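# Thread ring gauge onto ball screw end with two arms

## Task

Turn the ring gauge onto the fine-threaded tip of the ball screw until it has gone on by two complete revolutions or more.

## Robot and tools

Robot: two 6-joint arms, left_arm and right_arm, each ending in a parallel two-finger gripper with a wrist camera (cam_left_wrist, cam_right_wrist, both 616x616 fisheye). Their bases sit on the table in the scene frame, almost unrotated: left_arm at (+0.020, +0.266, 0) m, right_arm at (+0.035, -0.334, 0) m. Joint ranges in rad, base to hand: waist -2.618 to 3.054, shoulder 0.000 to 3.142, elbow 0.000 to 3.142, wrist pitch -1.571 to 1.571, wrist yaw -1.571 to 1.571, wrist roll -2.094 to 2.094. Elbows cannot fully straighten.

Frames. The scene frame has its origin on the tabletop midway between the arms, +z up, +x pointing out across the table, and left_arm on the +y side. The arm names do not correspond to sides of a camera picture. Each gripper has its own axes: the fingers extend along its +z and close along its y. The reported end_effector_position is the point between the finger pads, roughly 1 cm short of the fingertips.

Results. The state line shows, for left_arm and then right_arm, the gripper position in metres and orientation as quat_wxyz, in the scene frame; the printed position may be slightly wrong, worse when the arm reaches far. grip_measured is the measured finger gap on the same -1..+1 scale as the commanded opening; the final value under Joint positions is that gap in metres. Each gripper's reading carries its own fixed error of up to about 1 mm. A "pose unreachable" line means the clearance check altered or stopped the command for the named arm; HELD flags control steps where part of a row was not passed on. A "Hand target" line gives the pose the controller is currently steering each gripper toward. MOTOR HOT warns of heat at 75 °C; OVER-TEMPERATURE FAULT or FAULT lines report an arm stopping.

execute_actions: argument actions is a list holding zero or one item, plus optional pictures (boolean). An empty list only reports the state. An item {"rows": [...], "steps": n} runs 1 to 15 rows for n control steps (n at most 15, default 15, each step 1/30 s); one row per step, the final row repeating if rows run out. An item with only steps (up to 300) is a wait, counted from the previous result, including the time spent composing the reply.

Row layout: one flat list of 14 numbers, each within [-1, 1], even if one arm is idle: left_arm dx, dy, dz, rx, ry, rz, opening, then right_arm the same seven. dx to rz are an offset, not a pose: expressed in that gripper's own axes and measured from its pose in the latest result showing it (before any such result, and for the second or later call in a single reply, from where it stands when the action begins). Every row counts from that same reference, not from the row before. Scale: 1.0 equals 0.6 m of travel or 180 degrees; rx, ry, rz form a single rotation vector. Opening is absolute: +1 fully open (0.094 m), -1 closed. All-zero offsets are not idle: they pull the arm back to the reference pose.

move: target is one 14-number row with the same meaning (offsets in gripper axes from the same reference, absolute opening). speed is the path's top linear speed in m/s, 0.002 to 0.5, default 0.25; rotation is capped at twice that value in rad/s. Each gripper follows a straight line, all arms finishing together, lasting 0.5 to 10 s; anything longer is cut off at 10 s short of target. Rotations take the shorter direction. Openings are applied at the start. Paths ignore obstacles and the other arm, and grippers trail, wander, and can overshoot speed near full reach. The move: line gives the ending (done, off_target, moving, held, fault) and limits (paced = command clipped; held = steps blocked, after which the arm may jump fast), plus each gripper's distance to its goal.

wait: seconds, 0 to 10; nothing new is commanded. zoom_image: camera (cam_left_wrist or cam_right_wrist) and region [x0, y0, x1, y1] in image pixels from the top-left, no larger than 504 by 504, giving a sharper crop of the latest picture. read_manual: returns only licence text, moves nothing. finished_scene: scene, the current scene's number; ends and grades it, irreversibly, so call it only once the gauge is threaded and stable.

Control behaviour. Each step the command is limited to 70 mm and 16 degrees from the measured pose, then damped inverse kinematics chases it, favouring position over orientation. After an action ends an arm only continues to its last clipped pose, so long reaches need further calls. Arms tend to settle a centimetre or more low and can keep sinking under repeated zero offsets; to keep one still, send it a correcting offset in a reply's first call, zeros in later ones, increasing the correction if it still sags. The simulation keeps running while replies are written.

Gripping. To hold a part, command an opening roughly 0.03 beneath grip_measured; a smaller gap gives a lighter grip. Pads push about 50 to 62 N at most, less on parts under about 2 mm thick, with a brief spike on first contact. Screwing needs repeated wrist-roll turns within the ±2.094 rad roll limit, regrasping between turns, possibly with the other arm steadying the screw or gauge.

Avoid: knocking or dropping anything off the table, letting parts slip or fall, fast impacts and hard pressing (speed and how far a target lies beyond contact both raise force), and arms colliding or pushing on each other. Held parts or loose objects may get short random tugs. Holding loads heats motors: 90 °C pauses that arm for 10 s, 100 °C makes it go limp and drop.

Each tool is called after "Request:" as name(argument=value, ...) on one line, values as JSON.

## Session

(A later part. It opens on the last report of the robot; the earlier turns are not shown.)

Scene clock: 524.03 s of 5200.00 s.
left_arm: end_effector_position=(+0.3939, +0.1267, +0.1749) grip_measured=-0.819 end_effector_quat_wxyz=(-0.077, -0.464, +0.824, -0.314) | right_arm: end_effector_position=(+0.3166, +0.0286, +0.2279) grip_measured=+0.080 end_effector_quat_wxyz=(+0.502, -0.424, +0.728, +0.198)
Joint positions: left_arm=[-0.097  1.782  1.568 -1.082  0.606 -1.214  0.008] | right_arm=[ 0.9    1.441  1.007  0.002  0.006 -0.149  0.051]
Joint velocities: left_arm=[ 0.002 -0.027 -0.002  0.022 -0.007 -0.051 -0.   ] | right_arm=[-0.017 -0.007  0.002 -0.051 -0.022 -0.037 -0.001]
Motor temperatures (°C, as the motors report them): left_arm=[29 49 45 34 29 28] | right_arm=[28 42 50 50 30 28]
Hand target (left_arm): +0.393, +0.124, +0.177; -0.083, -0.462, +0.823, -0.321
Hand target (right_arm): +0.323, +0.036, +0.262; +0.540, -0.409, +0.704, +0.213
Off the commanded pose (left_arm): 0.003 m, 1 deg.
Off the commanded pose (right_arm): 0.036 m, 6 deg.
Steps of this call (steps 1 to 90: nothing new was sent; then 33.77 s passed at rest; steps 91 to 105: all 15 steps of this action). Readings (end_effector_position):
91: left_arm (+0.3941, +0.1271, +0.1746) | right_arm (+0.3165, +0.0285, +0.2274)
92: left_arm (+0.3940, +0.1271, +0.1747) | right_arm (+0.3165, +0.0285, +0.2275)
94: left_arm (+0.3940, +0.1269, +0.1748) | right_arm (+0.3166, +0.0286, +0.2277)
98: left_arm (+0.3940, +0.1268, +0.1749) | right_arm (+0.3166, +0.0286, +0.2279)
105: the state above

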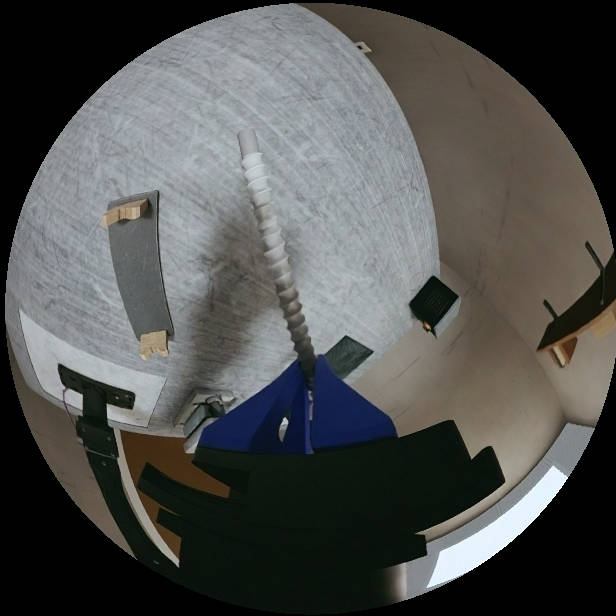

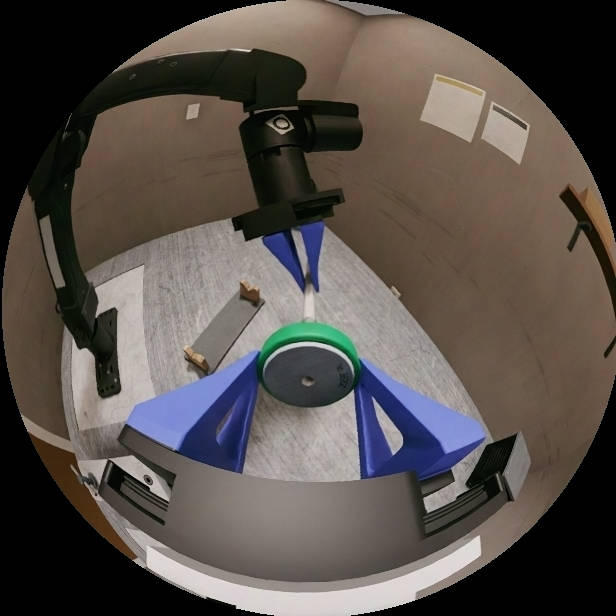

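Request:
execute_actions(actions=[{"rows": [[0.007,-0.0026,0,0.0028,0.0075,0,-0.86,-0.0755,-0.0113,-0.0063,0.006,-0.0403,0,0.04],[0.007,-0.0026,0,0.0028,0.0075,0,-0.86,-0.0602,-0.009,0.0065,0.0048,-0.0318,0,0.04]], "steps": 15}])

Request:
zoom_image(camera="cam_right_wrist", region=[280, 290, 340, 400])

Scene clock: 534.27 s of 5200.00 s.
left_arm: end_effector_position=(+0.3940, +0.1270, +0.1748) grip_measured=-0.819 end_effector_quat_wxyz=(-0.077, -0.465, +0.824, -0.314) | right_arm: end_effector_position=(+0.3205, +0.0330, +0.2253) grip_measured=+0.080 end_effector_quat_wxyz=(+0.501, -0.424, +0.729, +0.197)
Joint positions: left_arm=[-0.097  1.782  1.568 -1.082  0.605 -1.214  0.008] | right_arm=[ 0.9    1.466  1.021  0.011  0.008 -0.149  0.051]
Joint velocities: left_arm=[-0.017 -0.002 -0.012 -0.051 -0.022  0.022  0.   ] | right_arm=[-0.012 -0.007 -0.007 -0.051  0.022 -0.037 -0.   ]
Motor temperatures (°C, as the motors report them): left_arm=[29 49 45 34 29 28] | right_arm=[28 42 51 51 30 28]
Hand target (left_arm): +0.393, +0.123, +0.177; -0.085, -0.461, +0.822, -0.323
Hand target (right_arm): +0.327, +0.041, +0.260; +0.541, -0.409, +0.704, +0.212
Off the commanded pose (left_arm): 0.005 m, 2 deg.
Off the commanded pose (right_arm): 0.037 m, 6 deg.
Steps of this call (steps 1 to 90: nothing new was sent; then 6.73 s passed at rest; steps 91 to 105: all 15 steps of this action). Readings (end_effector_position):
91: left_arm (+0.3939, +0.1266, +0.1750) | right_arm (+0.3168, +0.0288, +0.2286)
92: left_arm (+0.3939, +0.1264, +0.1751) | right_arm (+0.3172, +0.0294, +0.2285)
94: left_arm (+0.3937, +0.1260, +0.1754) | right_arm (+0.3189, +0.0316, +0.2286)
98: left_arm (+0.3940, +0.1270, +0.1748) | right_arm (+0.3204, +0.0329, +0.2251)
105: the state above

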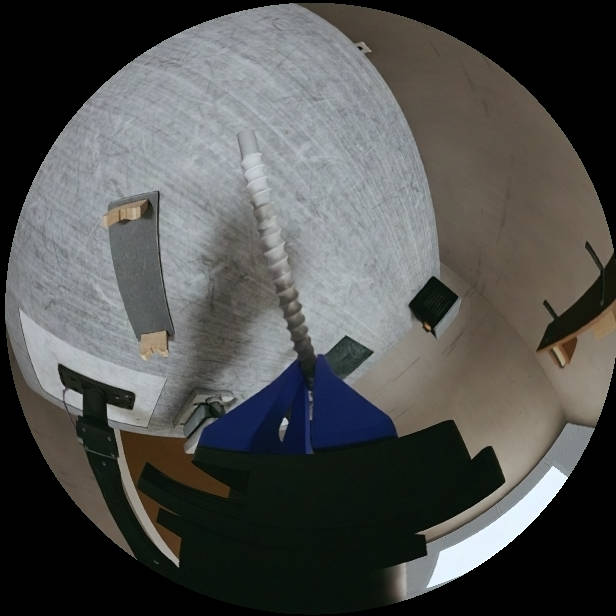

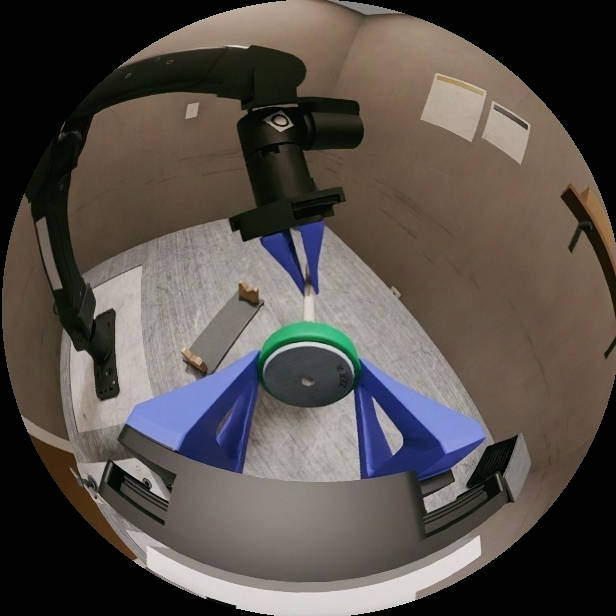

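Region (280, 290, 340, 400) of cam_right_wrist's 616x616 image, scaled by 4.582, with more detail than that image has; it fills the left 275 columns of this view, and the rest is white.

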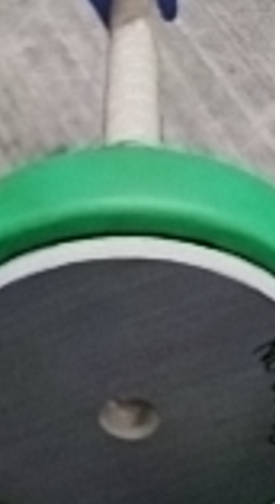

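Request:
execute_actions(actions=[{"rows": [[0.011,-0.0041,0,0.0044,0.0119,-0.002,-0.86,-0.045,-0.0067,0.007,0.0036,-0.024,0,0.04],[0.014,-0.0052,0,0.0056,0.0149,-0.003,-0.86,-0.03,-0.0045,0.008,0.0024,-0.016,0,0.04],[0.0167,-0.0062,0,0.0067,0.0179,-0.004,-0.86,-0.015,-0.0022,0.009,0.0012,-0.008,0,0.04],[0.0195,-0.0072,0,0.0078,0.0209,-0.004,-0.86,0,0,0.009,0,0,0,0.04]], "steps": 8}], pictures=false)

Request:
execute_actions(actions=[{"rows": [[0.0195,-0.0072,0,0.0078,0.0209,-0.004,-0.86,0,0,0.009,0,0,0.3,0.04]], "steps": 15}], pictures=false)

Request:
execute_actions(actions=[{"rows": [[0.0195,-0.0072,0,0.0078,0.0209,-0.004,-0.86,0,0,0.009,0,0,0.3,0.04]], "steps": 15}], pictures=false)

Request:
execute_actions(actions=[{"rows": [[0.0195,-0.0072,0,0.0078,0.0209,-0.004,-0.86,0,0,0.009,0,0,0.25,0.04]], "steps": 15}], pictures=true)

Request:
zoom_image(camera="cam_right_wrist", region=[230, 200, 390, 400])

Scene clock: 565.70 s of 5200.00 s.
left_arm: end_effector_position=(+0.3953, +0.1291, +0.1745) grip_measured=-0.819 end_effector_quat_wxyz=(-0.073, -0.467, +0.824, -0.313) | right_arm: end_effector_position=(+0.3213, +0.0341, +0.2210) grip_measured=+0.080 end_effector_quat_wxyz=(+0.497, -0.425, +0.731, +0.195)
Joint positions: left_arm=[-0.093  1.782  1.568 -1.079  0.6   -1.214  0.008] | right_arm=[ 0.9    1.477  1.022  0.012  0.008 -0.149  0.051]
Joint velocities: left_arm=[ 0.002  0.002 -0.017  0.051 -0.051  0.007 -0.   ] | right_arm=[-0.007  0.002 -0.002  0.022 -0.066 -0.081  0.001]
Motor temperatures (°C, as the motors report them): left_arm=[29 49 45 34 29 28] | right_arm=[28 42 51 53 30 28]
Hand target (left_arm): +0.391, +0.118, +0.182; -0.100, -0.460, +0.815, -0.337
Hand target (right_arm): +0.323, +0.037, +0.223; +0.501, -0.424, +0.729, +0.197
Off the commanded pose (left_arm): 0.015 m, 4 deg.
Off the commanded pose (right_arm): 0.004 m, 1 deg.
Steps of this call (steps 1 to 90: nothing new was sent; then 28.17 s passed at rest; steps 91 to 98: all 8 steps of this action). Readings (end_effector_position):
91: left_arm (+0.3941, +0.1270, +0.1748) | right_arm (+0.3206, +0.0332, +0.2247)
92: left_arm (+0.3944, +0.1273, +0.1747) | right_arm (+0.3209, +0.0335, +0.2238)
94: left_arm (+0.3951, +0.1285, +0.1746) | right_arm (+0.3212, +0.0340, +0.2216)
98: the state above

Scene clock: 566.20 s of 5200.00 s.
left_arm: end_effector_position=(+0.3960, +0.1305, +0.1736) grip_measured=-0.819 end_effector_quat_wxyz=(-0.070, -0.468, +0.825, -0.310) | right_arm: end_effector_position=(+0.3214, +0.0351, +0.2192) grip_measured=+0.080 end_effector_quat_wxyz=(+0.400, -0.152, +0.832, +0.353)
Joint positions: left_arm=[-0.093  1.782  1.568 -1.078  0.59  -1.214  0.008] | right_arm=[0.9   1.482 1.022 0.015 0.004 0.545 0.051]
Joint velocities: left_arm=[ 0.012  0.002  0.007  0.051 -0.007  0.022 -0.   ] | right_arm=[ 0.002  0.002 -0.012  0.007 -0.007  1.311  0.   ]
Motor temperatures (°C, as the motors report them): left_arm=[29 49 45 34 29 28] | right_arm=[28 42 51 53 30 28]
Hand target (left_arm): +0.392, +0.120, +0.182; -0.096, -0.462, +0.815, -0.336
Hand target (right_arm): +0.324, +0.038, +0.219; +0.361, -0.066, +0.843, +0.394
Off the commanded pose (left_arm): 0.014 m, 5 deg.
Off the commanded pose (right_arm): 0.004 m, 14 deg; orientation clipped at the last step of the last action.
Steps of this call (steps 1 to 15: all 15 steps of this action). Readings (end_effector_position):
1: left_arm (+0.3954, +0.1292, +0.1744) | right_arm (+0.3213, +0.0342, +0.2207)
2: left_arm (+0.3955, +0.1294, +0.1743) | right_arm (+0.3213, +0.0344, +0.2203)
4: left_arm (+0.3958, +0.1299, +0.1740) | right_arm (+0.3214, +0.0346, +0.2194)
8: left_arm (+0.3960, +0.1305, +0.1736) | right_arm (+0.3214, +0.0348, +0.2188)
15: the state above

Scene clock: 566.70 s of 5200.00 s.
left_arm: end_effector_position=(+0.3960, +0.1306, +0.1735) grip_measured=-0.819 end_effector_quat_wxyz=(-0.070, -0.468, +0.825, -0.309) | right_arm: end_effector_position=(+0.3214, +0.0355, +0.2198) grip_measured=+0.080 end_effector_quat_wxyz=(+0.251, +0.148, +0.832, +0.472)
Joint positions: left_arm=[-0.093  1.782  1.568 -1.078  0.59  -1.214  0.008] | right_arm=[0.9   1.482 1.022 0.017 0.003 1.26  0.051]
Joint velocities: left_arm=[-0.012  0.007 -0.022 -0.066 -0.066 -0.007 -0.   ] | right_arm=[-0.017 -0.002  0.007  0.007 -0.022  1.341 -0.   ]
Motor temperatures (°C, as the motors report them): left_arm=[29 49 45 34 29 28] | right_arm=[28 42 51 53 30 28]
Hand target (left_arm): +0.393, +0.121, +0.181; -0.093, -0.463, +0.816, -0.333
Hand target (right_arm): +0.324, +0.039, +0.217; +0.200, +0.231, +0.814, +0.494
Off the commanded pose (left_arm): 0.013 m, 4 deg.
Off the commanded pose (right_arm): 0.005 m, 13 deg.
Steps of this call (steps 1 to 15: all 15 steps of this action). Readings (end_effector_position):
1: left_arm (+0.3960, +0.1305, +0.1736) | right_arm (+0.3214, +0.0352, +0.2193)
2: left_arm (+0.3960, +0.1306, +0.1735) | right_arm (+0.3213, +0.0352, +0.2194)
4: left_arm (+0.3960, +0.1306, +0.1735) | right_arm (+0.3213, +0.0353, +0.2195)
8: left_arm (+0.3960, +0.1306, +0.1735) | right_arm (+0.3213, +0.0354, +0.2197)
15: the state above

Scene clock: 567.20 s of 5200.00 s.
left_arm: end_effector_position=(+0.3965, +0.1320, +0.1732) grip_measured=-0.819 end_effector_quat_wxyz=(-0.068, -0.469, +0.825, -0.308) | right_arm: end_effector_position=(+0.3221, +0.0364, +0.2188) grip_measured=+0.080 end_effector_quat_wxyz=(+0.081, +0.414, +0.737, +0.528)
Joint positions: left_arm=[-0.091  1.782  1.568 -1.078  0.586 -1.214  0.008] | right_arm=[0.9   1.488 1.022 0.023 0.003 1.931 0.051]
Joint velocities: left_arm=[-0.022  0.002 -0.017  0.037 -0.022 -0.037 -0.001] | right_arm=[ 0.007 -0.007 -0.012 -0.022 -0.022  0.681 -0.   ]
Motor temperatures (°C, as the motors report them): left_arm=[29 49 45 34 29 28] | right_arm=[28 42 51 52 30 28]
Hand target (left_arm): +0.393, +0.121, +0.180; -0.093, -0.463, +0.816, -0.333
Hand target (right_arm): +0.324, +0.039, +0.217; +0.052, +0.453, +0.714, +0.532
Off the commanded pose (left_arm): 0.014 m, 4 deg.
Off the commanded pose (right_arm): 0.004 m, 7 deg.
Steps of this call (steps 1 to 15: all 15 steps of this action). Readings (end_effector_position):
1: left_arm (+0.3960, +0.1306, +0.1735) | right_arm (+0.3214, +0.0355, +0.2198)
2: left_arm (+0.3960, +0.1306, +0.1735) | right_arm (+0.3214, +0.0355, +0.2199)
4: left_arm (+0.3960, +0.1306, +0.1735) | right_arm (+0.3214, +0.0355, +0.2199)
8: left_arm (+0.3961, +0.1309, +0.1734) | right_arm (+0.3216, +0.0358, +0.2192)
15: the state above

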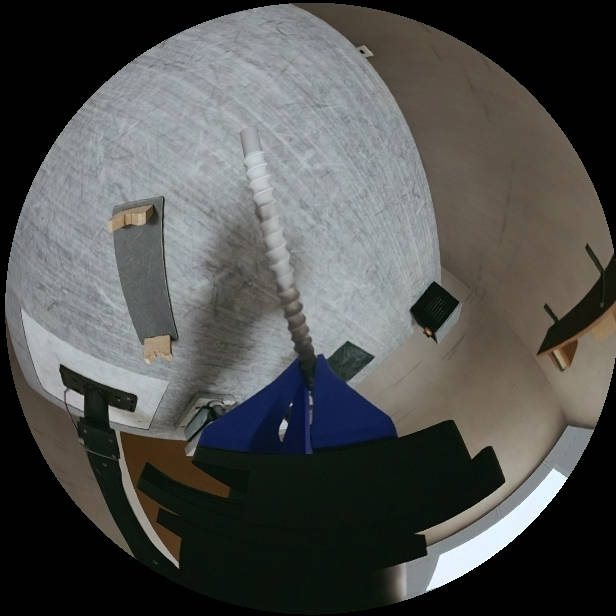

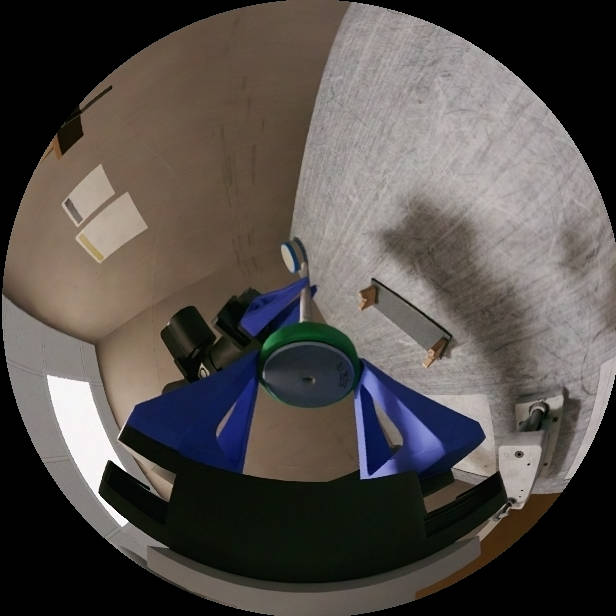

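Region (230, 200, 390, 400) of cam_right_wrist's 616x616 image, scaled by 2.520, with more detail than that image has; it fills the left 403 columns of this view, and the rest is white.

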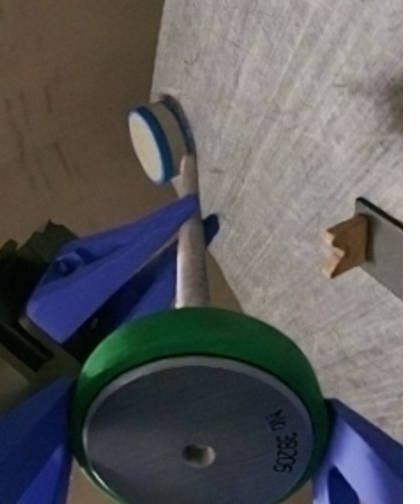

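Request:
execute_actions(actions=[{"rows": [[0.0167,-0.0062,0,0.0067,0.0179,-0.004,-0.86,0,0,0,0,0,0,0.06],[0.0167,-0.0062,0,0.0067,0.0179,-0.004,-0.86,0,0,0,0,0,0,0.075],[0.0167,-0.0062,0,0.0067,0.0179,-0.004,-0.86,0,0,0,0,0,0,0.09],[0.0167,-0.0062,0,0.0067,0.0179,-0.004,-0.86,0,0,0,0,0,0,0.11],[0.0167,-0.0062,0,0.0067,0.0179,-0.004,-0.86,0,0,0,0,0,0,0.14],[0.0167,-0.0062,0,0.0067,0.0179,-0.004,-0.86,0,0,0,0,0,0,0.18],[0.0167,-0.0062,0,0.0067,0.0179,-0.004,-0.86,0,0,0,0,0,0,0.24],[0.0167,-0.0062,0,0.0067,0.0179,-0.004,-0.86,0,0,0,0,0,0,0.3],[0.0167,-0.0062,0,0.0067,0.0179,-0.004,-0.86,0,0,0,0,0,0,0.4]], "steps": 15}])

Request:
zoom_image(camera="cam_right_wrist", region=[230, 200, 390, 400])

Scene clock: 580.53 s of 5200.00 s.
left_arm: end_effector_position=(+0.3963, +0.1313, +0.1736) grip_measured=-0.819 end_effector_quat_wxyz=(-0.070, -0.469, +0.824, -0.310) | right_arm: end_effector_position=(+0.3224, +0.0362, +0.2189) grip_measured=+0.397 end_effector_quat_wxyz=(+0.078, +0.420, +0.733, +0.529)
Joint positions: left_arm=[-0.091  1.782  1.568 -1.078  0.59  -1.214  0.008] | right_arm=[0.9   1.488 1.022 0.024 0.005 1.947 0.066]
Joint velocities: left_arm=[-0.017  0.002 -0.002  0.051  0.007  0.051 -0.002] | right_arm=[-0.002  0.002 -0.002 -0.007 -0.037  0.007 -0.001]
Motor temperatures (°C, as the motors report them): left_arm=[29 49 45 34 30 28] | right_arm=[28 42 49 51 30 28]
Hand target (left_arm): +0.394, +0.124, +0.179; -0.089, -0.466, +0.817, -0.329
Hand target (right_arm): +0.322, +0.036, +0.219; +0.081, +0.414, +0.737, +0.529
Off the commanded pose (left_arm): 0.010 m, 3 deg.
Off the commanded pose (right_arm): 0.000 m, 1 deg.
Steps of this call (steps 1 to 90: nothing new was sent; then 9.83 s passed at rest; steps 91 to 105: all 15 steps of this action). Readings (end_effector_position):
91: left_arm (+0.3965, +0.1321, +0.1731) | right_arm (+0.3221, +0.0364, +0.2188)
92: left_arm (+0.3965, +0.1321, +0.1731) | right_arm (+0.3223, +0.0363, +0.2188)
94: left_arm (+0.3965, +0.1321, +0.1731) | right_arm (+0.3225, +0.0361, +0.2188)
98: left_arm (+0.3963, +0.1316, +0.1735) | right_arm (+0.3224, +0.0362, +0.2189)
105: the state above

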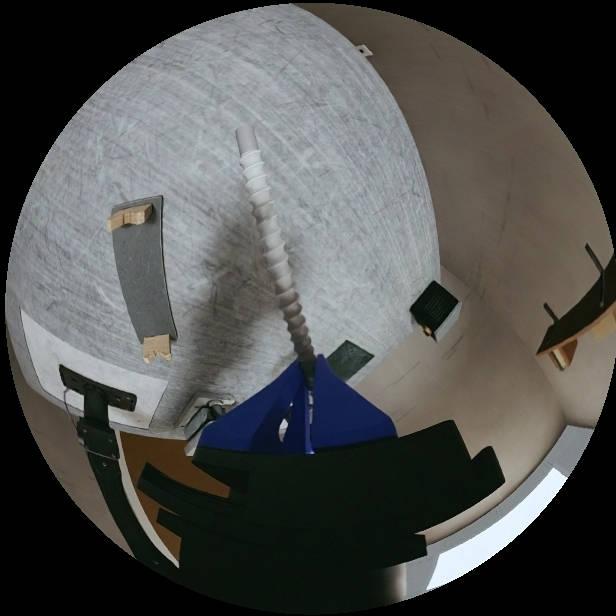

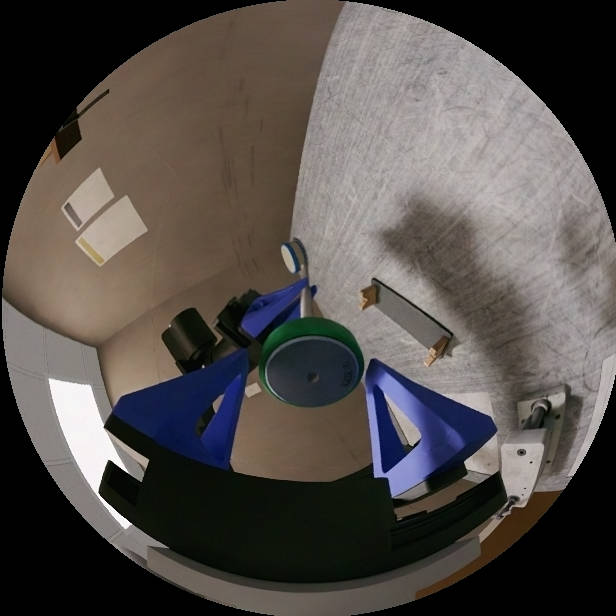

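Region (230, 200, 390, 400) of cam_right_wrist's 616x616 image, scaled by 2.520, with more detail than that image has; it fills the left 403 columns of this view, and the rest is white.

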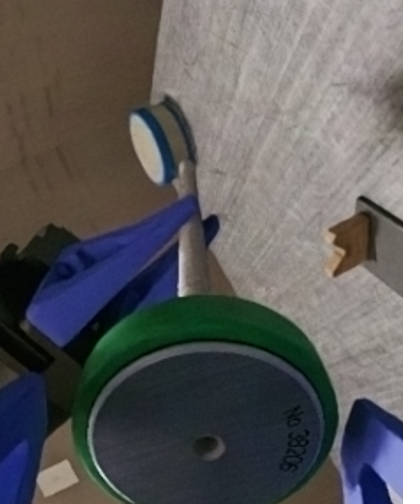

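Request:
execute_actions(actions=[{"rows": [[0.0167,-0.0062,0,0.0067,0.0179,-0.004,-0.875,0,0,0,0,0,-0.3,0.5]], "steps": 15}], pictures=false)

Request:
execute_actions(actions=[{"rows": [[0.0167,-0.0062,0,0.0067,0.0179,-0.004,-0.875,0,0,0,0,0,-0.3,0.5]], "steps": 15}], pictures=false)

Request:
execute_actions(actions=[{"rows": [[0.0167,-0.0062,0,0.0067,0.0179,-0.004,-0.875,0,0,0,0,0,-0.3,0.5]], "steps": 15}], pictures=false)

Request:
execute_actions(actions=[{"rows": [[0.0167,-0.0062,0,0.0067,0.0179,-0.004,-0.875,0,0,0,0,0,-0.3,0.5]], "steps": 15}], pictures=false)

Request:
execute_actions(actions=[{"rows": [[0.0167,-0.0062,0,0.0067,0.0179,-0.004,-0.875,0,0,0,0,0,-0.3,0.5]], "steps": 15}], pictures=false)

Request:
execute_actions(actions=[{"rows": [[0.0167,-0.0062,0,0.0067,0.0179,-0.004,-0.875,0,0,0,0,0,-0.135,0.6]], "steps": 15}], pictures=true)

Request:
zoom_image(camera="cam_right_wrist", region=[230, 200, 390, 400])

Scene clock: 617.03 s of 5200.00 s.
left_arm: end_effector_position=(+0.3962, +0.1312, +0.1737) grip_measured=-0.819 end_effector_quat_wxyz=(-0.070, -0.468, +0.824, -0.310) | right_arm: end_effector_position=(+0.3224, +0.0362, +0.2189) grip_measured=+0.497 end_effector_quat_wxyz=(+0.251, +0.149, +0.832, +0.472)
Joint positions: left_arm=[-0.091  1.782  1.568 -1.078  0.592 -1.214  0.008] | right_arm=[0.9   1.488 1.022 0.024 0.005 1.262 0.07 ]
Joint velocities: left_arm=[ 0.002  0.002  0.012  0.007  0.022  0.007 -0.001] | right_arm=[ 0.007  0.002 -0.007 -0.007  0.007 -1.341 -0.   ]
Motor temperatures (°C, as the motors report them): left_arm=[29 50 44 33 30 28] | right_arm=[28 42 47 49 30 28]
Hand target (left_arm): +0.394, +0.123, +0.179; -0.090, -0.466, +0.816, -0.330
Hand target (right_arm): +0.322, +0.036, +0.219; +0.301, +0.064, +0.843, +0.442
Off the commanded pose (left_arm): 0.010 m, 3 deg.
Off the commanded pose (right_arm): 0.000 m, 15 deg; orientation clipped at the last step of the last action.
Steps of this call (steps 1 to 90: nothing new was sent; then 33.00 s passed at rest; steps 91 to 105: all 15 steps of this action). Readings (end_effector_position):
91: left_arm (+0.3963, +0.1313, +0.1736) | right_arm (+0.3224, +0.0362, +0.2189)
92: left_arm (+0.3963, +0.1313, +0.1736) | right_arm (+0.3224, +0.0362, +0.2189)
94: left_arm (+0.3963, +0.1313, +0.1737) | right_arm (+0.3224, +0.0362, +0.2189)
98: left_arm (+0.3963, +0.1312, +0.1737) | right_arm (+0.3224, +0.0362, +0.2189)
105: the state above

Scene clock: 617.53 s of 5200.00 s.
left_arm: end_effector_position=(+0.3962, +0.1310, +0.1738) grip_measured=-0.819 end_effector_quat_wxyz=(-0.070, -0.468, +0.824, -0.310) | right_arm: end_effector_position=(+0.3224, +0.0362, +0.2189) grip_measured=+0.497 end_effector_quat_wxyz=(+0.398, -0.144, +0.833, +0.358)
Joint positions: left_arm=[-0.091  1.782  1.568 -1.078  0.593 -1.214  0.008] | right_arm=[0.9   1.488 1.022 0.024 0.005 0.565 0.07 ]
Joint velocities: left_arm=[-0.017 -0.012 -0.007 -0.081 -0.007  0.051 -0.002] | right_arm=[ 0.002 -0.007  0.002  0.007  0.022 -1.311  0.   ]
Motor temperatures (°C, as the motors report them): left_arm=[29 50 44 33 30 28] | right_arm=[28 42 46 49 30 28]
Hand target (left_arm): +0.394, +0.123, +0.180; -0.090, -0.465, +0.816, -0.331
Hand target (right_arm): +0.322, +0.036, +0.219; +0.434, -0.228, +0.814, +0.313
Off the commanded pose (left_arm): 0.010 m, 3 deg.
Off the commanded pose (right_arm): 0.000 m, 14 deg; orientation clipped at the last step of the last action.
Steps of this call (steps 1 to 15: all 15 steps of this action). Readings (end_effector_position):
1: left_arm (+0.3962, +0.1312, +0.1737) | right_arm (+0.3224, +0.0362, +0.2189)
2: left_arm (+0.3962, +0.1311, +0.1738) | right_arm (+0.3224, +0.0362, +0.2189)
4: left_arm (+0.3962, +0.1311, +0.1738) | right_arm (+0.3224, +0.0362, +0.2189)
8: left_arm (+0.3962, +0.1311, +0.1738) | right_arm (+0.3224, +0.0362, +0.2189)
15: the state above

Scene clock: 618.03 s of 5200.00 s.
left_arm: end_effector_position=(+0.3961, +0.1308, +0.1739) grip_measured=-0.819 end_effector_quat_wxyz=(-0.071, -0.468, +0.824, -0.311) | right_arm: end_effector_position=(+0.3224, +0.0362, +0.2189) grip_measured=+0.497 end_effector_quat_wxyz=(+0.497, -0.423, +0.731, +0.198)
Joint positions: left_arm=[-0.091  1.782  1.568 -1.078  0.594 -1.214  0.008] | right_arm=[ 0.9    1.488  1.022  0.024  0.005 -0.143  0.07 ]
Joint velocities: left_arm=[-0.007 -0.002 -0.012  0.022  0.066  0.007 -0.001] | right_arm=[-0.017  0.002 -0.007 -0.051  0.007 -1.355 -0.   ]
Motor temperatures (°C, as the motors report them): left_arm=[29 50 44 33 30 28] | right_arm=[28 42 46 49 30 28]
Hand target (left_arm): +0.394, +0.123, +0.180; -0.091, -0.465, +0.816, -0.331
Hand target (right_arm): +0.322, +0.036, +0.219; +0.515, -0.495, +0.685, +0.144
Off the commanded pose (left_arm): 0.010 m, 3 deg.
Off the commanded pose (right_arm): 0.000 m, 13 deg; orientation clipped at the last step of the last action.
Steps of this call (steps 1 to 15: all 15 steps of this action). Readings (end_effector_position):
1: left_arm (+0.3962, +0.1310, +0.1738) | right_arm (+0.3224, +0.0362, +0.2189)
2: left_arm (+0.3962, +0.1310, +0.1739) | right_arm (+0.3224, +0.0362, +0.2189)
4: left_arm (+0.3962, +0.1310, +0.1739) | right_arm (+0.3224, +0.0362, +0.2189)
8: left_arm (+0.3962, +0.1309, +0.1739) | right_arm (+0.3224, +0.0362, +0.2189)
15: the state above

Scene clock: 618.53 s of 5200.00 s.
left_arm: end_effector_position=(+0.3961, +0.1307, +0.1740) grip_measured=-0.819 end_effector_quat_wxyz=(-0.071, -0.468, +0.824, -0.311) | right_arm: end_effector_position=(+0.3229, +0.0359, +0.2189) grip_measured=+0.497 end_effector_quat_wxyz=(-0.535, +0.653, -0.536, -0.009)
Joint positions: left_arm=[-0.091  1.782  1.568 -1.078  0.595 -1.214  0.008] | right_arm=[ 0.9    1.488  1.022  0.024  0.008 -0.863  0.07 ]
Joint velocities: left_arm=[-0.017 -0.007 -0.002 -0.081  0.022 -0.051 -0.   ] | right_arm=[-0.002 -0.007  0.002  0.007 -0.037 -1.311 -0.002]
Motor temperatures (°C, as the motors report them): left_arm=[29 50 44 33 30 28] | right_arm=[28 42 46 49 30 28]
Hand target (left_arm): +0.394, +0.123, +0.180; -0.091, -0.465, +0.816, -0.331
Hand target (right_arm): +0.322, +0.036, +0.219; -0.533, +0.703, -0.469, +0.045
Off the commanded pose (left_arm): 0.011 m, 3 deg.
Off the commanded pose (right_arm): 0.001 m, 13 deg.
Steps of this call (steps 1 to 15: all 15 steps of this action). Readings (end_effector_position):
1: left_arm (+0.3961, +0.1308, +0.1739) | right_arm (+0.3225, +0.0362, +0.2189)
2: left_arm (+0.3961, +0.1308, +0.1739) | right_arm (+0.3225, +0.0362, +0.2189)
4: left_arm (+0.3961, +0.1308, +0.1740) | right_arm (+0.3225, +0.0361, +0.2189)
8: left_arm (+0.3961, +0.1307, +0.1740) | right_arm (+0.3227, +0.0360, +0.2189)
15: the state above

Scene clock: 619.03 s of 5200.00 s.
left_arm: end_effector_position=(+0.3961, +0.1306, +0.1741) grip_measured=-0.819 end_effector_quat_wxyz=(-0.071, -0.468, +0.824, -0.312) | right_arm: end_effector_position=(+0.3236, +0.0353, +0.2189) grip_measured=+0.497 end_effector_quat_wxyz=(-0.502, +0.800, -0.271, +0.184)
Joint positions: left_arm=[-0.091  1.782  1.568 -1.078  0.596 -1.214  0.008] | right_arm=[ 0.9    1.488  1.022  0.024  0.014 -1.588  0.07 ]
Joint velocities: left_arm=[ 0.007  0.002 -0.012 -0.037  0.007  0.037 -0.001] | right_arm=[ 0.002  0.007 -0.002 -0.007  0.037 -1.385 -0.001]
Motor temperatures (°C, as the motors report them): left_arm=[29 50 44 33 30 28] | right_arm=[28 42 46 49 30 28]
Hand target (left_arm): +0.394, +0.122, +0.180; -0.091, -0.465, +0.816, -0.332
Hand target (right_arm): +0.323, +0.036, +0.219; -0.482, +0.823, -0.192, +0.232
Off the commanded pose (left_arm): 0.010 m, 3 deg.
Off the commanded pose (right_arm): 0.001 m, 12 deg.
Steps of this call (steps 1 to 15: all 15 steps of this action). Readings (end_effector_position):
1: left_arm (+0.3961, +0.1307, +0.1741) | right_arm (+0.3229, +0.0358, +0.2189)
2: left_arm (+0.3961, +0.1307, +0.1741) | right_arm (+0.3230, +0.0358, +0.2189)
4: left_arm (+0.3961, +0.1306, +0.1741) | right_arm (+0.3231, +0.0357, +0.2189)
8: left_arm (+0.3961, +0.1306, +0.1741) | right_arm (+0.3234, +0.0354, +0.2189)
15: the state above

Scene clock: 619.53 s of 5200.00 s.
left_arm: end_effector_position=(+0.3960, +0.1304, +0.1742) grip_measured=-0.819 end_effector_quat_wxyz=(-0.072, -0.468, +0.824, -0.312) | right_arm: end_effector_position=(+0.3238, +0.0351, +0.2189) grip_measured=+0.597 end_effector_quat_wxyz=(-0.455, +0.838, -0.106, +0.281)
Joint positions: left_arm=[-0.091  1.782  1.568 -1.078  0.597 -1.214  0.008] | right_arm=[ 0.9    1.488  1.022  0.024  0.015 -1.991  0.075]
Joint velocities: left_arm=[ 0.002 -0.007  0.022 -0.051 -0.051  0.037 -0.   ] | right_arm=[-0.007 -0.007 -0.007 -0.051 -0.037 -0.154  0.   ]
Motor temperatures (°C, as the motors report them): left_arm=[29 50 44 33 30 28] | right_arm=[28 42 46 49 30 28]
Hand target (left_arm): +0.393, +0.122, +0.180; -0.091, -0.465, +0.816, -0.332
Hand target (right_arm): +0.324, +0.035, +0.219; -0.453, +0.839, -0.097, +0.285
Off the commanded pose (left_arm): 0.010 m, 3 deg.
Off the commanded pose (right_arm): 0.000 m, 1 deg.
Steps of this call (steps 1 to 15: all 15 steps of this action). Readings (end_effector_position):
1: left_arm (+0.3961, +0.1306, +0.1741) | right_arm (+0.3237, +0.0352, +0.2189)
2: left_arm (+0.3960, +0.1305, +0.1742) | right_arm (+0.3237, +0.0352, +0.2189)
4: left_arm (+0.3960, +0.1305, +0.1742) | right_arm (+0.3238, +0.0351, +0.2189)
8: left_arm (+0.3960, +0.1305, +0.1742) | right_arm (+0.3238, +0.0351, +0.2189)
15: the state above

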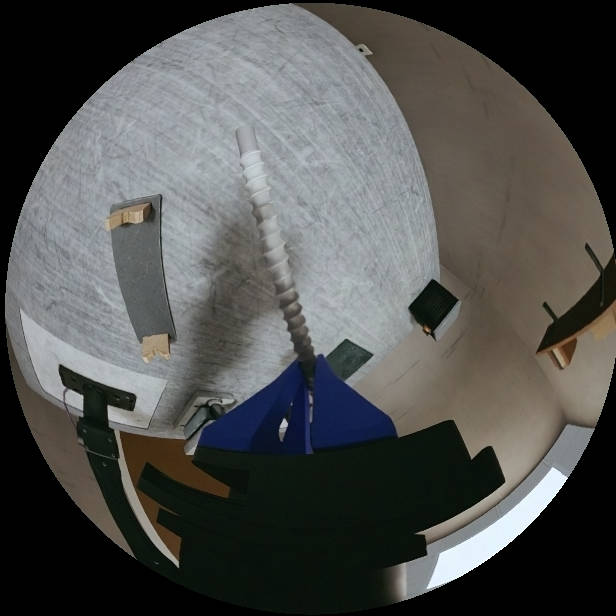

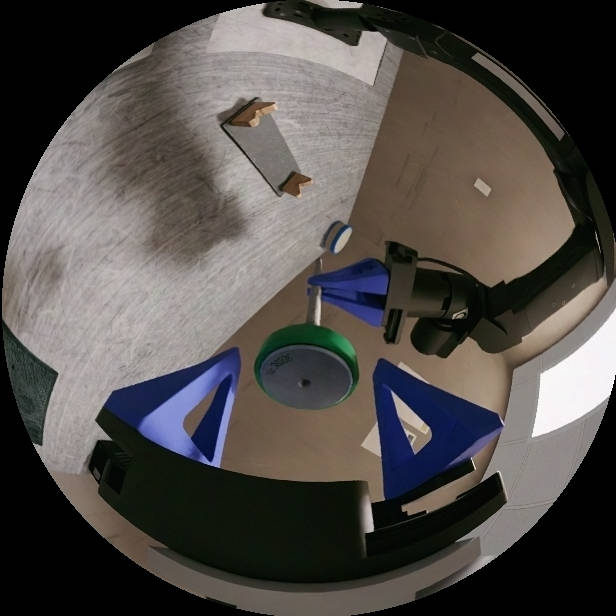

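Region (230, 200, 390, 400) of cam_right_wrist's 616x616 image, scaled by 2.520, with more detail than that image has; it fills the left 403 columns of this view, and the rest is white.

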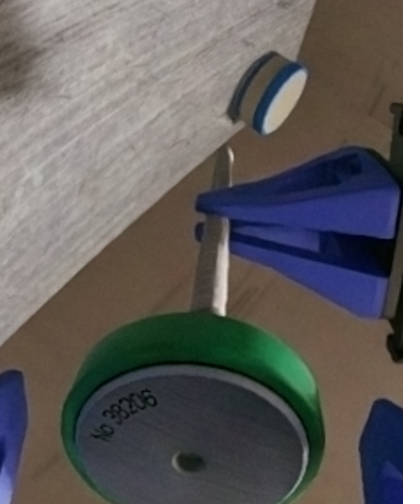

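Request:
execute_actions(actions=[{"rows": [[0.0167,-0.0062,0,0.0067,0.0179,-0.004,-0.875,0.0015,0.0001,-0.0019,0.0052,0.0003,0.001,0.6],[0.0167,-0.0062,0,0.0067,0.0179,-0.004,-0.875,0.003,0.0002,-0.0037,0.0104,0.0006,0.002,0.6],[0.0167,-0.0062,0,0.0067,0.0179,-0.004,-0.875,0.0037,0.0003,-0.0047,0.013,0.0008,0.002,0.6],[0.0167,-0.0062,0,0.0067,0.0179,-0.004,-0.875,0.0044,0.0003,-0.0056,0.0157,0.0009,0.003,0.6],[0.0167,-0.0062,0,0.0067,0.0179,-0.004,-0.875,0.0052,0.0004,-0.0065,0.0183,0.001,0.003,0.6],[0.0167,-0.0062,0,0.0067,0.0179,-0.004,-0.875,0.0059,0.0004,-0.0074,0.0209,0.0012,0.004,0.6],[0.0167,-0.0062,0,0.0067,0.0179,-0.004,-0.875,0.0067,0.0005,-0.0084,0.0235,0.0014,0.004,0.6],[0.0167,-0.0062,0,0.0067,0.0179,-0.004,-0.875,0.0074,0.0005,-0.0093,0.0261,0.0015,0.004,0.6]], "steps": 15}], pictures=false)

Request:
execute_actions(actions=[{"steps": 10}])

Request:
zoom_image(camera="cam_right_wrist", region=[230, 200, 390, 400])

Scene clock: 639.43 s of 5200.00 s.
left_arm: end_effector_position=(+0.3959, +0.1301, +0.1744) grip_measured=-0.819 end_effector_quat_wxyz=(-0.072, -0.467, +0.824, -0.313) | right_arm: end_effector_position=(+0.3247, +0.0307, +0.2112) grip_measured=+0.597 end_effector_quat_wxyz=(-0.474, +0.828, -0.099, +0.283)
Joint positions: left_arm=[-0.091  1.782  1.568 -1.078  0.599 -1.214  0.008] | right_arm=[ 0.877  1.478  0.943  0.134 -0.026 -2.002  0.075]
Joint velocities: left_arm=[-0.007  0.007  0.012  0.037  0.037 -0.022  0.001] | right_arm=[-0.002 -0.032  0.012  0.11  -0.007 -0.022  0.   ]
Motor temperatures (°C, as the motors report them): left_arm=[29 50 44 33 30 28] | right_arm=[28 42 46 49 30 28]
Hand target (left_arm): +0.393, +0.122, +0.180; -0.092, -0.465, +0.816, -0.332
Hand target (right_arm): +0.324, +0.029, +0.223; -0.490, +0.818, -0.101, +0.285
Off the commanded pose (left_arm): 0.010 m, 3 deg.
Off the commanded pose (right_arm): 0.012 m, 2 deg.
Steps of this call (steps 1 to 90: nothing new was sent; then 16.40 s passed at rest; steps 91 to 105: all 15 steps of this action). Readings (end_effector_position):
91: left_arm (+0.3960, +0.1304, +0.1742) | right_arm (+0.3239, +0.0352, +0.2191)
92: left_arm (+0.3960, +0.1304, +0.1742) | right_arm (+0.3239, +0.0355, +0.2190)
94: left_arm (+0.3960, +0.1304, +0.1743) | right_arm (+0.3240, +0.0352, +0.2169)
98: left_arm (+0.3960, +0.1303, +0.1743) | right_arm (+0.3244, +0.0312, +0.2071)
105: the state above

Scene clock: 639.77 s of 5200.00 s.
left_arm: end_effector_position=(+0.3959, +0.1301, +0.1745) grip_measured=-0.819 end_effector_quat_wxyz=(-0.072, -0.467, +0.824, -0.313) | right_arm: end_effector_position=(+0.3248, +0.0320, +0.2151) grip_measured=+0.597 end_effector_quat_wxyz=(-0.480, +0.824, -0.097, +0.285)
Joint positions: left_arm=[-0.091  1.782  1.568 -1.078  0.599 -1.214  0.008] | right_arm=[ 0.877  1.476  0.943  0.147 -0.03  -2.001  0.075]
Joint velocities: left_arm=[-0.017 -0.017  0.002  0.007 -0.007  0.007  0.001] | right_arm=[-0.007 -0.002  0.007  0.022 -0.11   0.022 -0.002]
Motor temperatures (°C, as the motors report them): left_arm=[29 50 44 33 30 28] | right_arm=[28 42 46 49 30 28]
Hand target (left_arm): +0.393, +0.122, +0.180; -0.092, -0.465, +0.816, -0.332
Hand target (right_arm): +0.324, +0.029, +0.223; -0.490, +0.818, -0.101, +0.285
Off the commanded pose (left_arm): 0.010 m, 3 deg.
Off the commanded pose (right_arm): 0.008 m, 1 deg.
Steps of this call (steps 1 to 10: nothing new was sent). Readings (end_effector_position):
1: left_arm (+0.3959, +0.1301, +0.1744) | right_arm (+0.3248, +0.0310, +0.2123)
2: left_arm (+0.3959, +0.1301, +0.1744) | right_arm (+0.3248, +0.0312, +0.2133)
4: left_arm (+0.3959, +0.1301, +0.1745) | right_arm (+0.3248, +0.0316, +0.2143)
8: left_arm (+0.3959, +0.1301, +0.1745) | right_arm (+0.3248, +0.0319, +0.2150)
10: the state above

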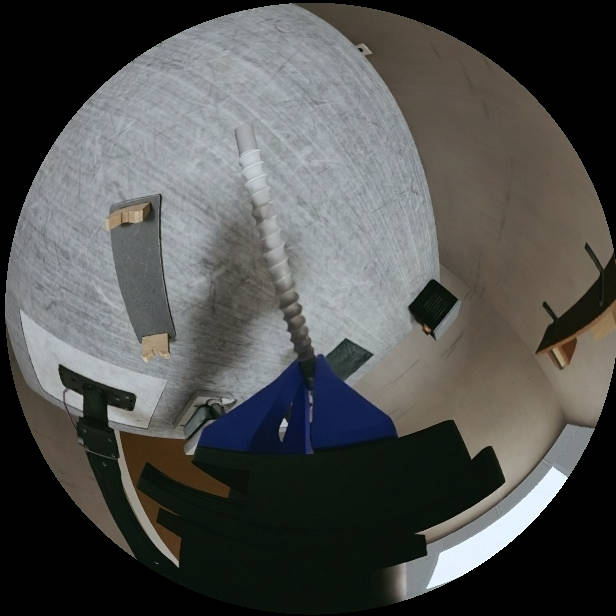

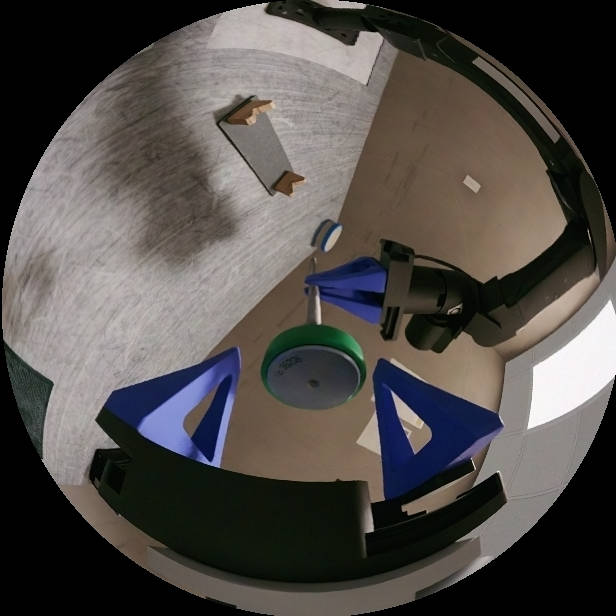

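Region (230, 200, 390, 400) of cam_right_wrist's 616x616 image, scaled by 2.520, with more detail than that image has; it fills the left 403 columns of this view, and the rest is white.

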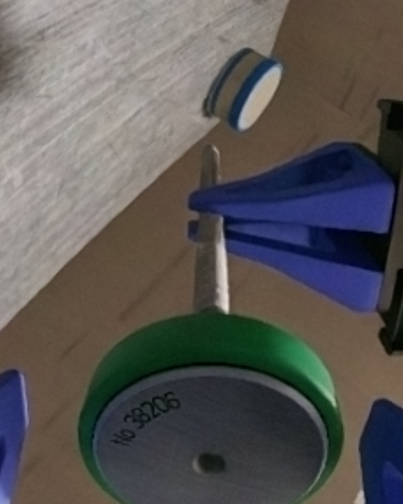

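Request:
execute_actions(actions=[])

Scene clock: 654.80 s of 5200.00 s.
left_arm: end_effector_position=(+0.3959, +0.1301, +0.1745) grip_measured=-0.819 end_effector_quat_wxyz=(-0.072, -0.467, +0.824, -0.313) | right_arm: end_effector_position=(+0.3248, +0.0321, +0.2153) grip_measured=+0.597 end_effector_quat_wxyz=(-0.481, +0.824, -0.097, +0.285)
Joint positions: left_arm=[-0.091  1.782  1.568 -1.078  0.599 -1.214  0.008] | right_arm=[ 0.877  1.476  0.943  0.148 -0.03  -2.001  0.075]
Joint velocities: left_arm=[ 0.007  0.002 -0.022  0.095  0.022 -0.066 -0.001] | right_arm=[-0.012 -0.007 -0.002  0.037  0.037  0.007  0.001]
Motor temperatures (°C, as the motors report them): left_arm=[29 50 44 33 30 28] | right_arm=[28 43 46 49 30 28]
Hand target (left_arm): +0.393, +0.122, +0.180; -0.092, -0.465, +0.816, -0.332
Hand target (right_arm): +0.324, +0.029, +0.223; -0.490, +0.818, -0.101, +0.285
Off the commanded pose (left_arm): 0.010 m, 3 deg.
Off the commanded pose (right_arm): 0.008 m, 1 deg.
Steps of this call (steps 1 to 90: nothing new was sent; then 12.03 s passed at rest). Readings (end_effector_position):
1: left_arm (+0.3959, +0.1301, +0.1745) | right_arm (+0.3248, +0.0320, +0.2151)
2: left_arm (+0.3959, +0.1301, +0.1745) | right_arm (+0.3247, +0.0321, +0.2151)
4: left_arm (+0.3959, +0.1301, +0.1745) | right_arm (+0.3248, +0.0321, +0.2152)
8: left_arm (+0.3959, +0.1301, +0.1745) | right_arm (+0.3248, +0.0321, +0.2152)
90: the state above

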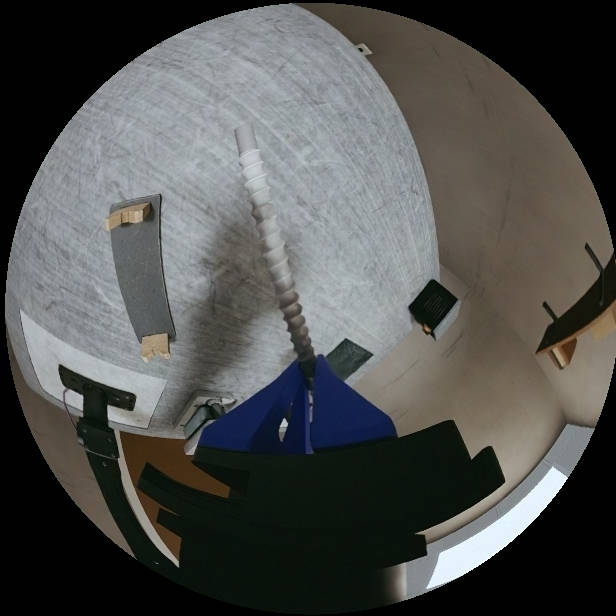

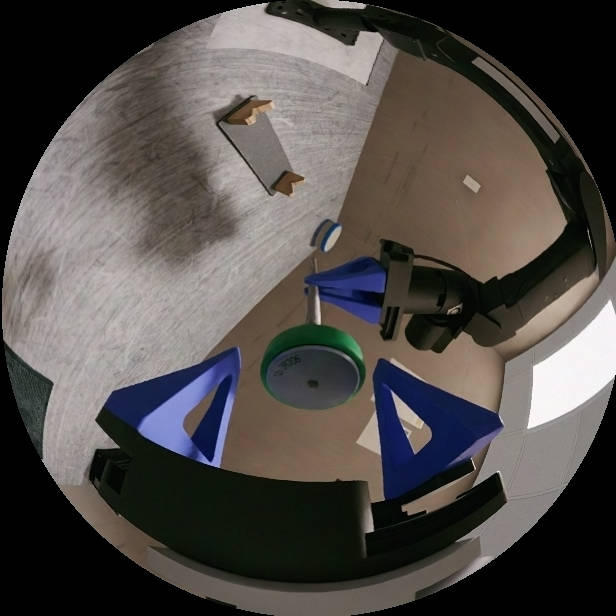

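Request:
execute_actions(actions=[{"rows": [[0.0167,-0.0062,0,0.0067,0.0179,-0.004,-0.875, 0.0028,-0.006,0,0.0046,0.0021,0,0.5]], "steps": 15}])

Request:
zoom_image(camera="cam_right_wrist", region=[230, 200, 390, 400])

Scene clock: 664.83 s of 5200.00 s.
left_arm: end_effector_position=(+0.3959, +0.1300, +0.1745) grip_measured=-0.819 end_effector_quat_wxyz=(-0.073, -0.467, +0.824, -0.313) | right_arm: end_effector_position=(+0.3254, +0.0329, +0.2177) grip_measured=+0.503 end_effector_quat_wxyz=(-0.484, +0.821, -0.096, +0.287)
Joint positions: left_arm=[-0.091  1.782  1.568 -1.078  0.6   -1.214  0.008] | right_arm=[ 0.877  1.476  0.943  0.158 -0.03  -2.001  0.071]
Joint velocities: left_arm=[-0.007  0.012 -0.042  0.051 -0.007  0.066 -0.   ] | right_arm=[-0.007  0.017  0.002  0.022 -0.051 -0.066  0.001]
Motor temperatures (°C, as the motors report them): left_arm=[29 50 44 33 31 28] | right_arm=[28 44 46 49 30 28]
Hand target (left_arm): +0.393, +0.122, +0.180; -0.093, -0.464, +0.815, -0.333
Hand target (right_arm): +0.326, +0.033, +0.219; -0.486, +0.819, -0.097, +0.288
Off the commanded pose (left_arm): 0.011 m, 3 deg.
Off the commanded pose (right_arm): 0.001 m, 0 deg.
Steps of this call (steps 1 to 90: nothing new was sent; then 6.53 s passed at rest; steps 91 to 105: all 15 steps of this action). Readings (end_effector_position):
91: left_arm (+0.3959, +0.1301, +0.1745) | right_arm (+0.3248, +0.0322, +0.2155)
92: left_arm (+0.3959, +0.1300, +0.1745) | right_arm (+0.3249, +0.0323, +0.2158)
94: left_arm (+0.3959, +0.1300, +0.1745) | right_arm (+0.3251, +0.0325, +0.2166)
98: left_arm (+0.3959, +0.1300, +0.1745) | right_arm (+0.3253, +0.0328, +0.2173)
105: the state above

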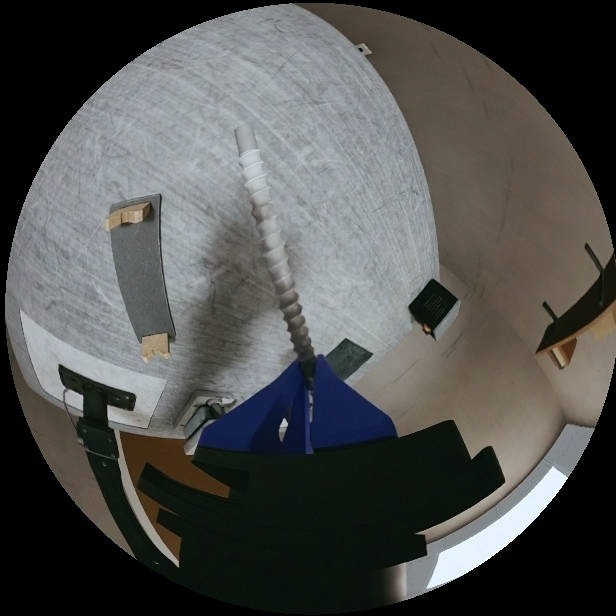

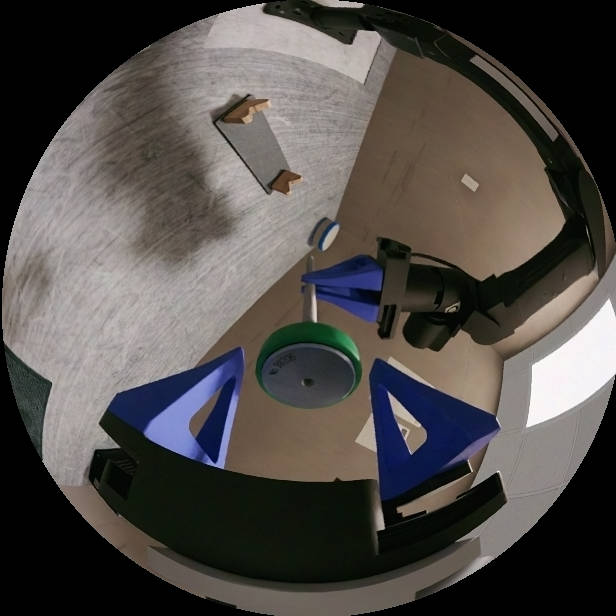

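Region (230, 200, 390, 400) of cam_right_wrist's 616x616 image, scaled by 2.520, with more detail than that image has; it fills the left 403 columns of this view, and the rest is white.

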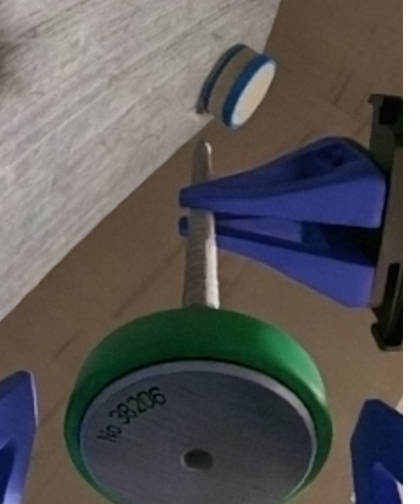

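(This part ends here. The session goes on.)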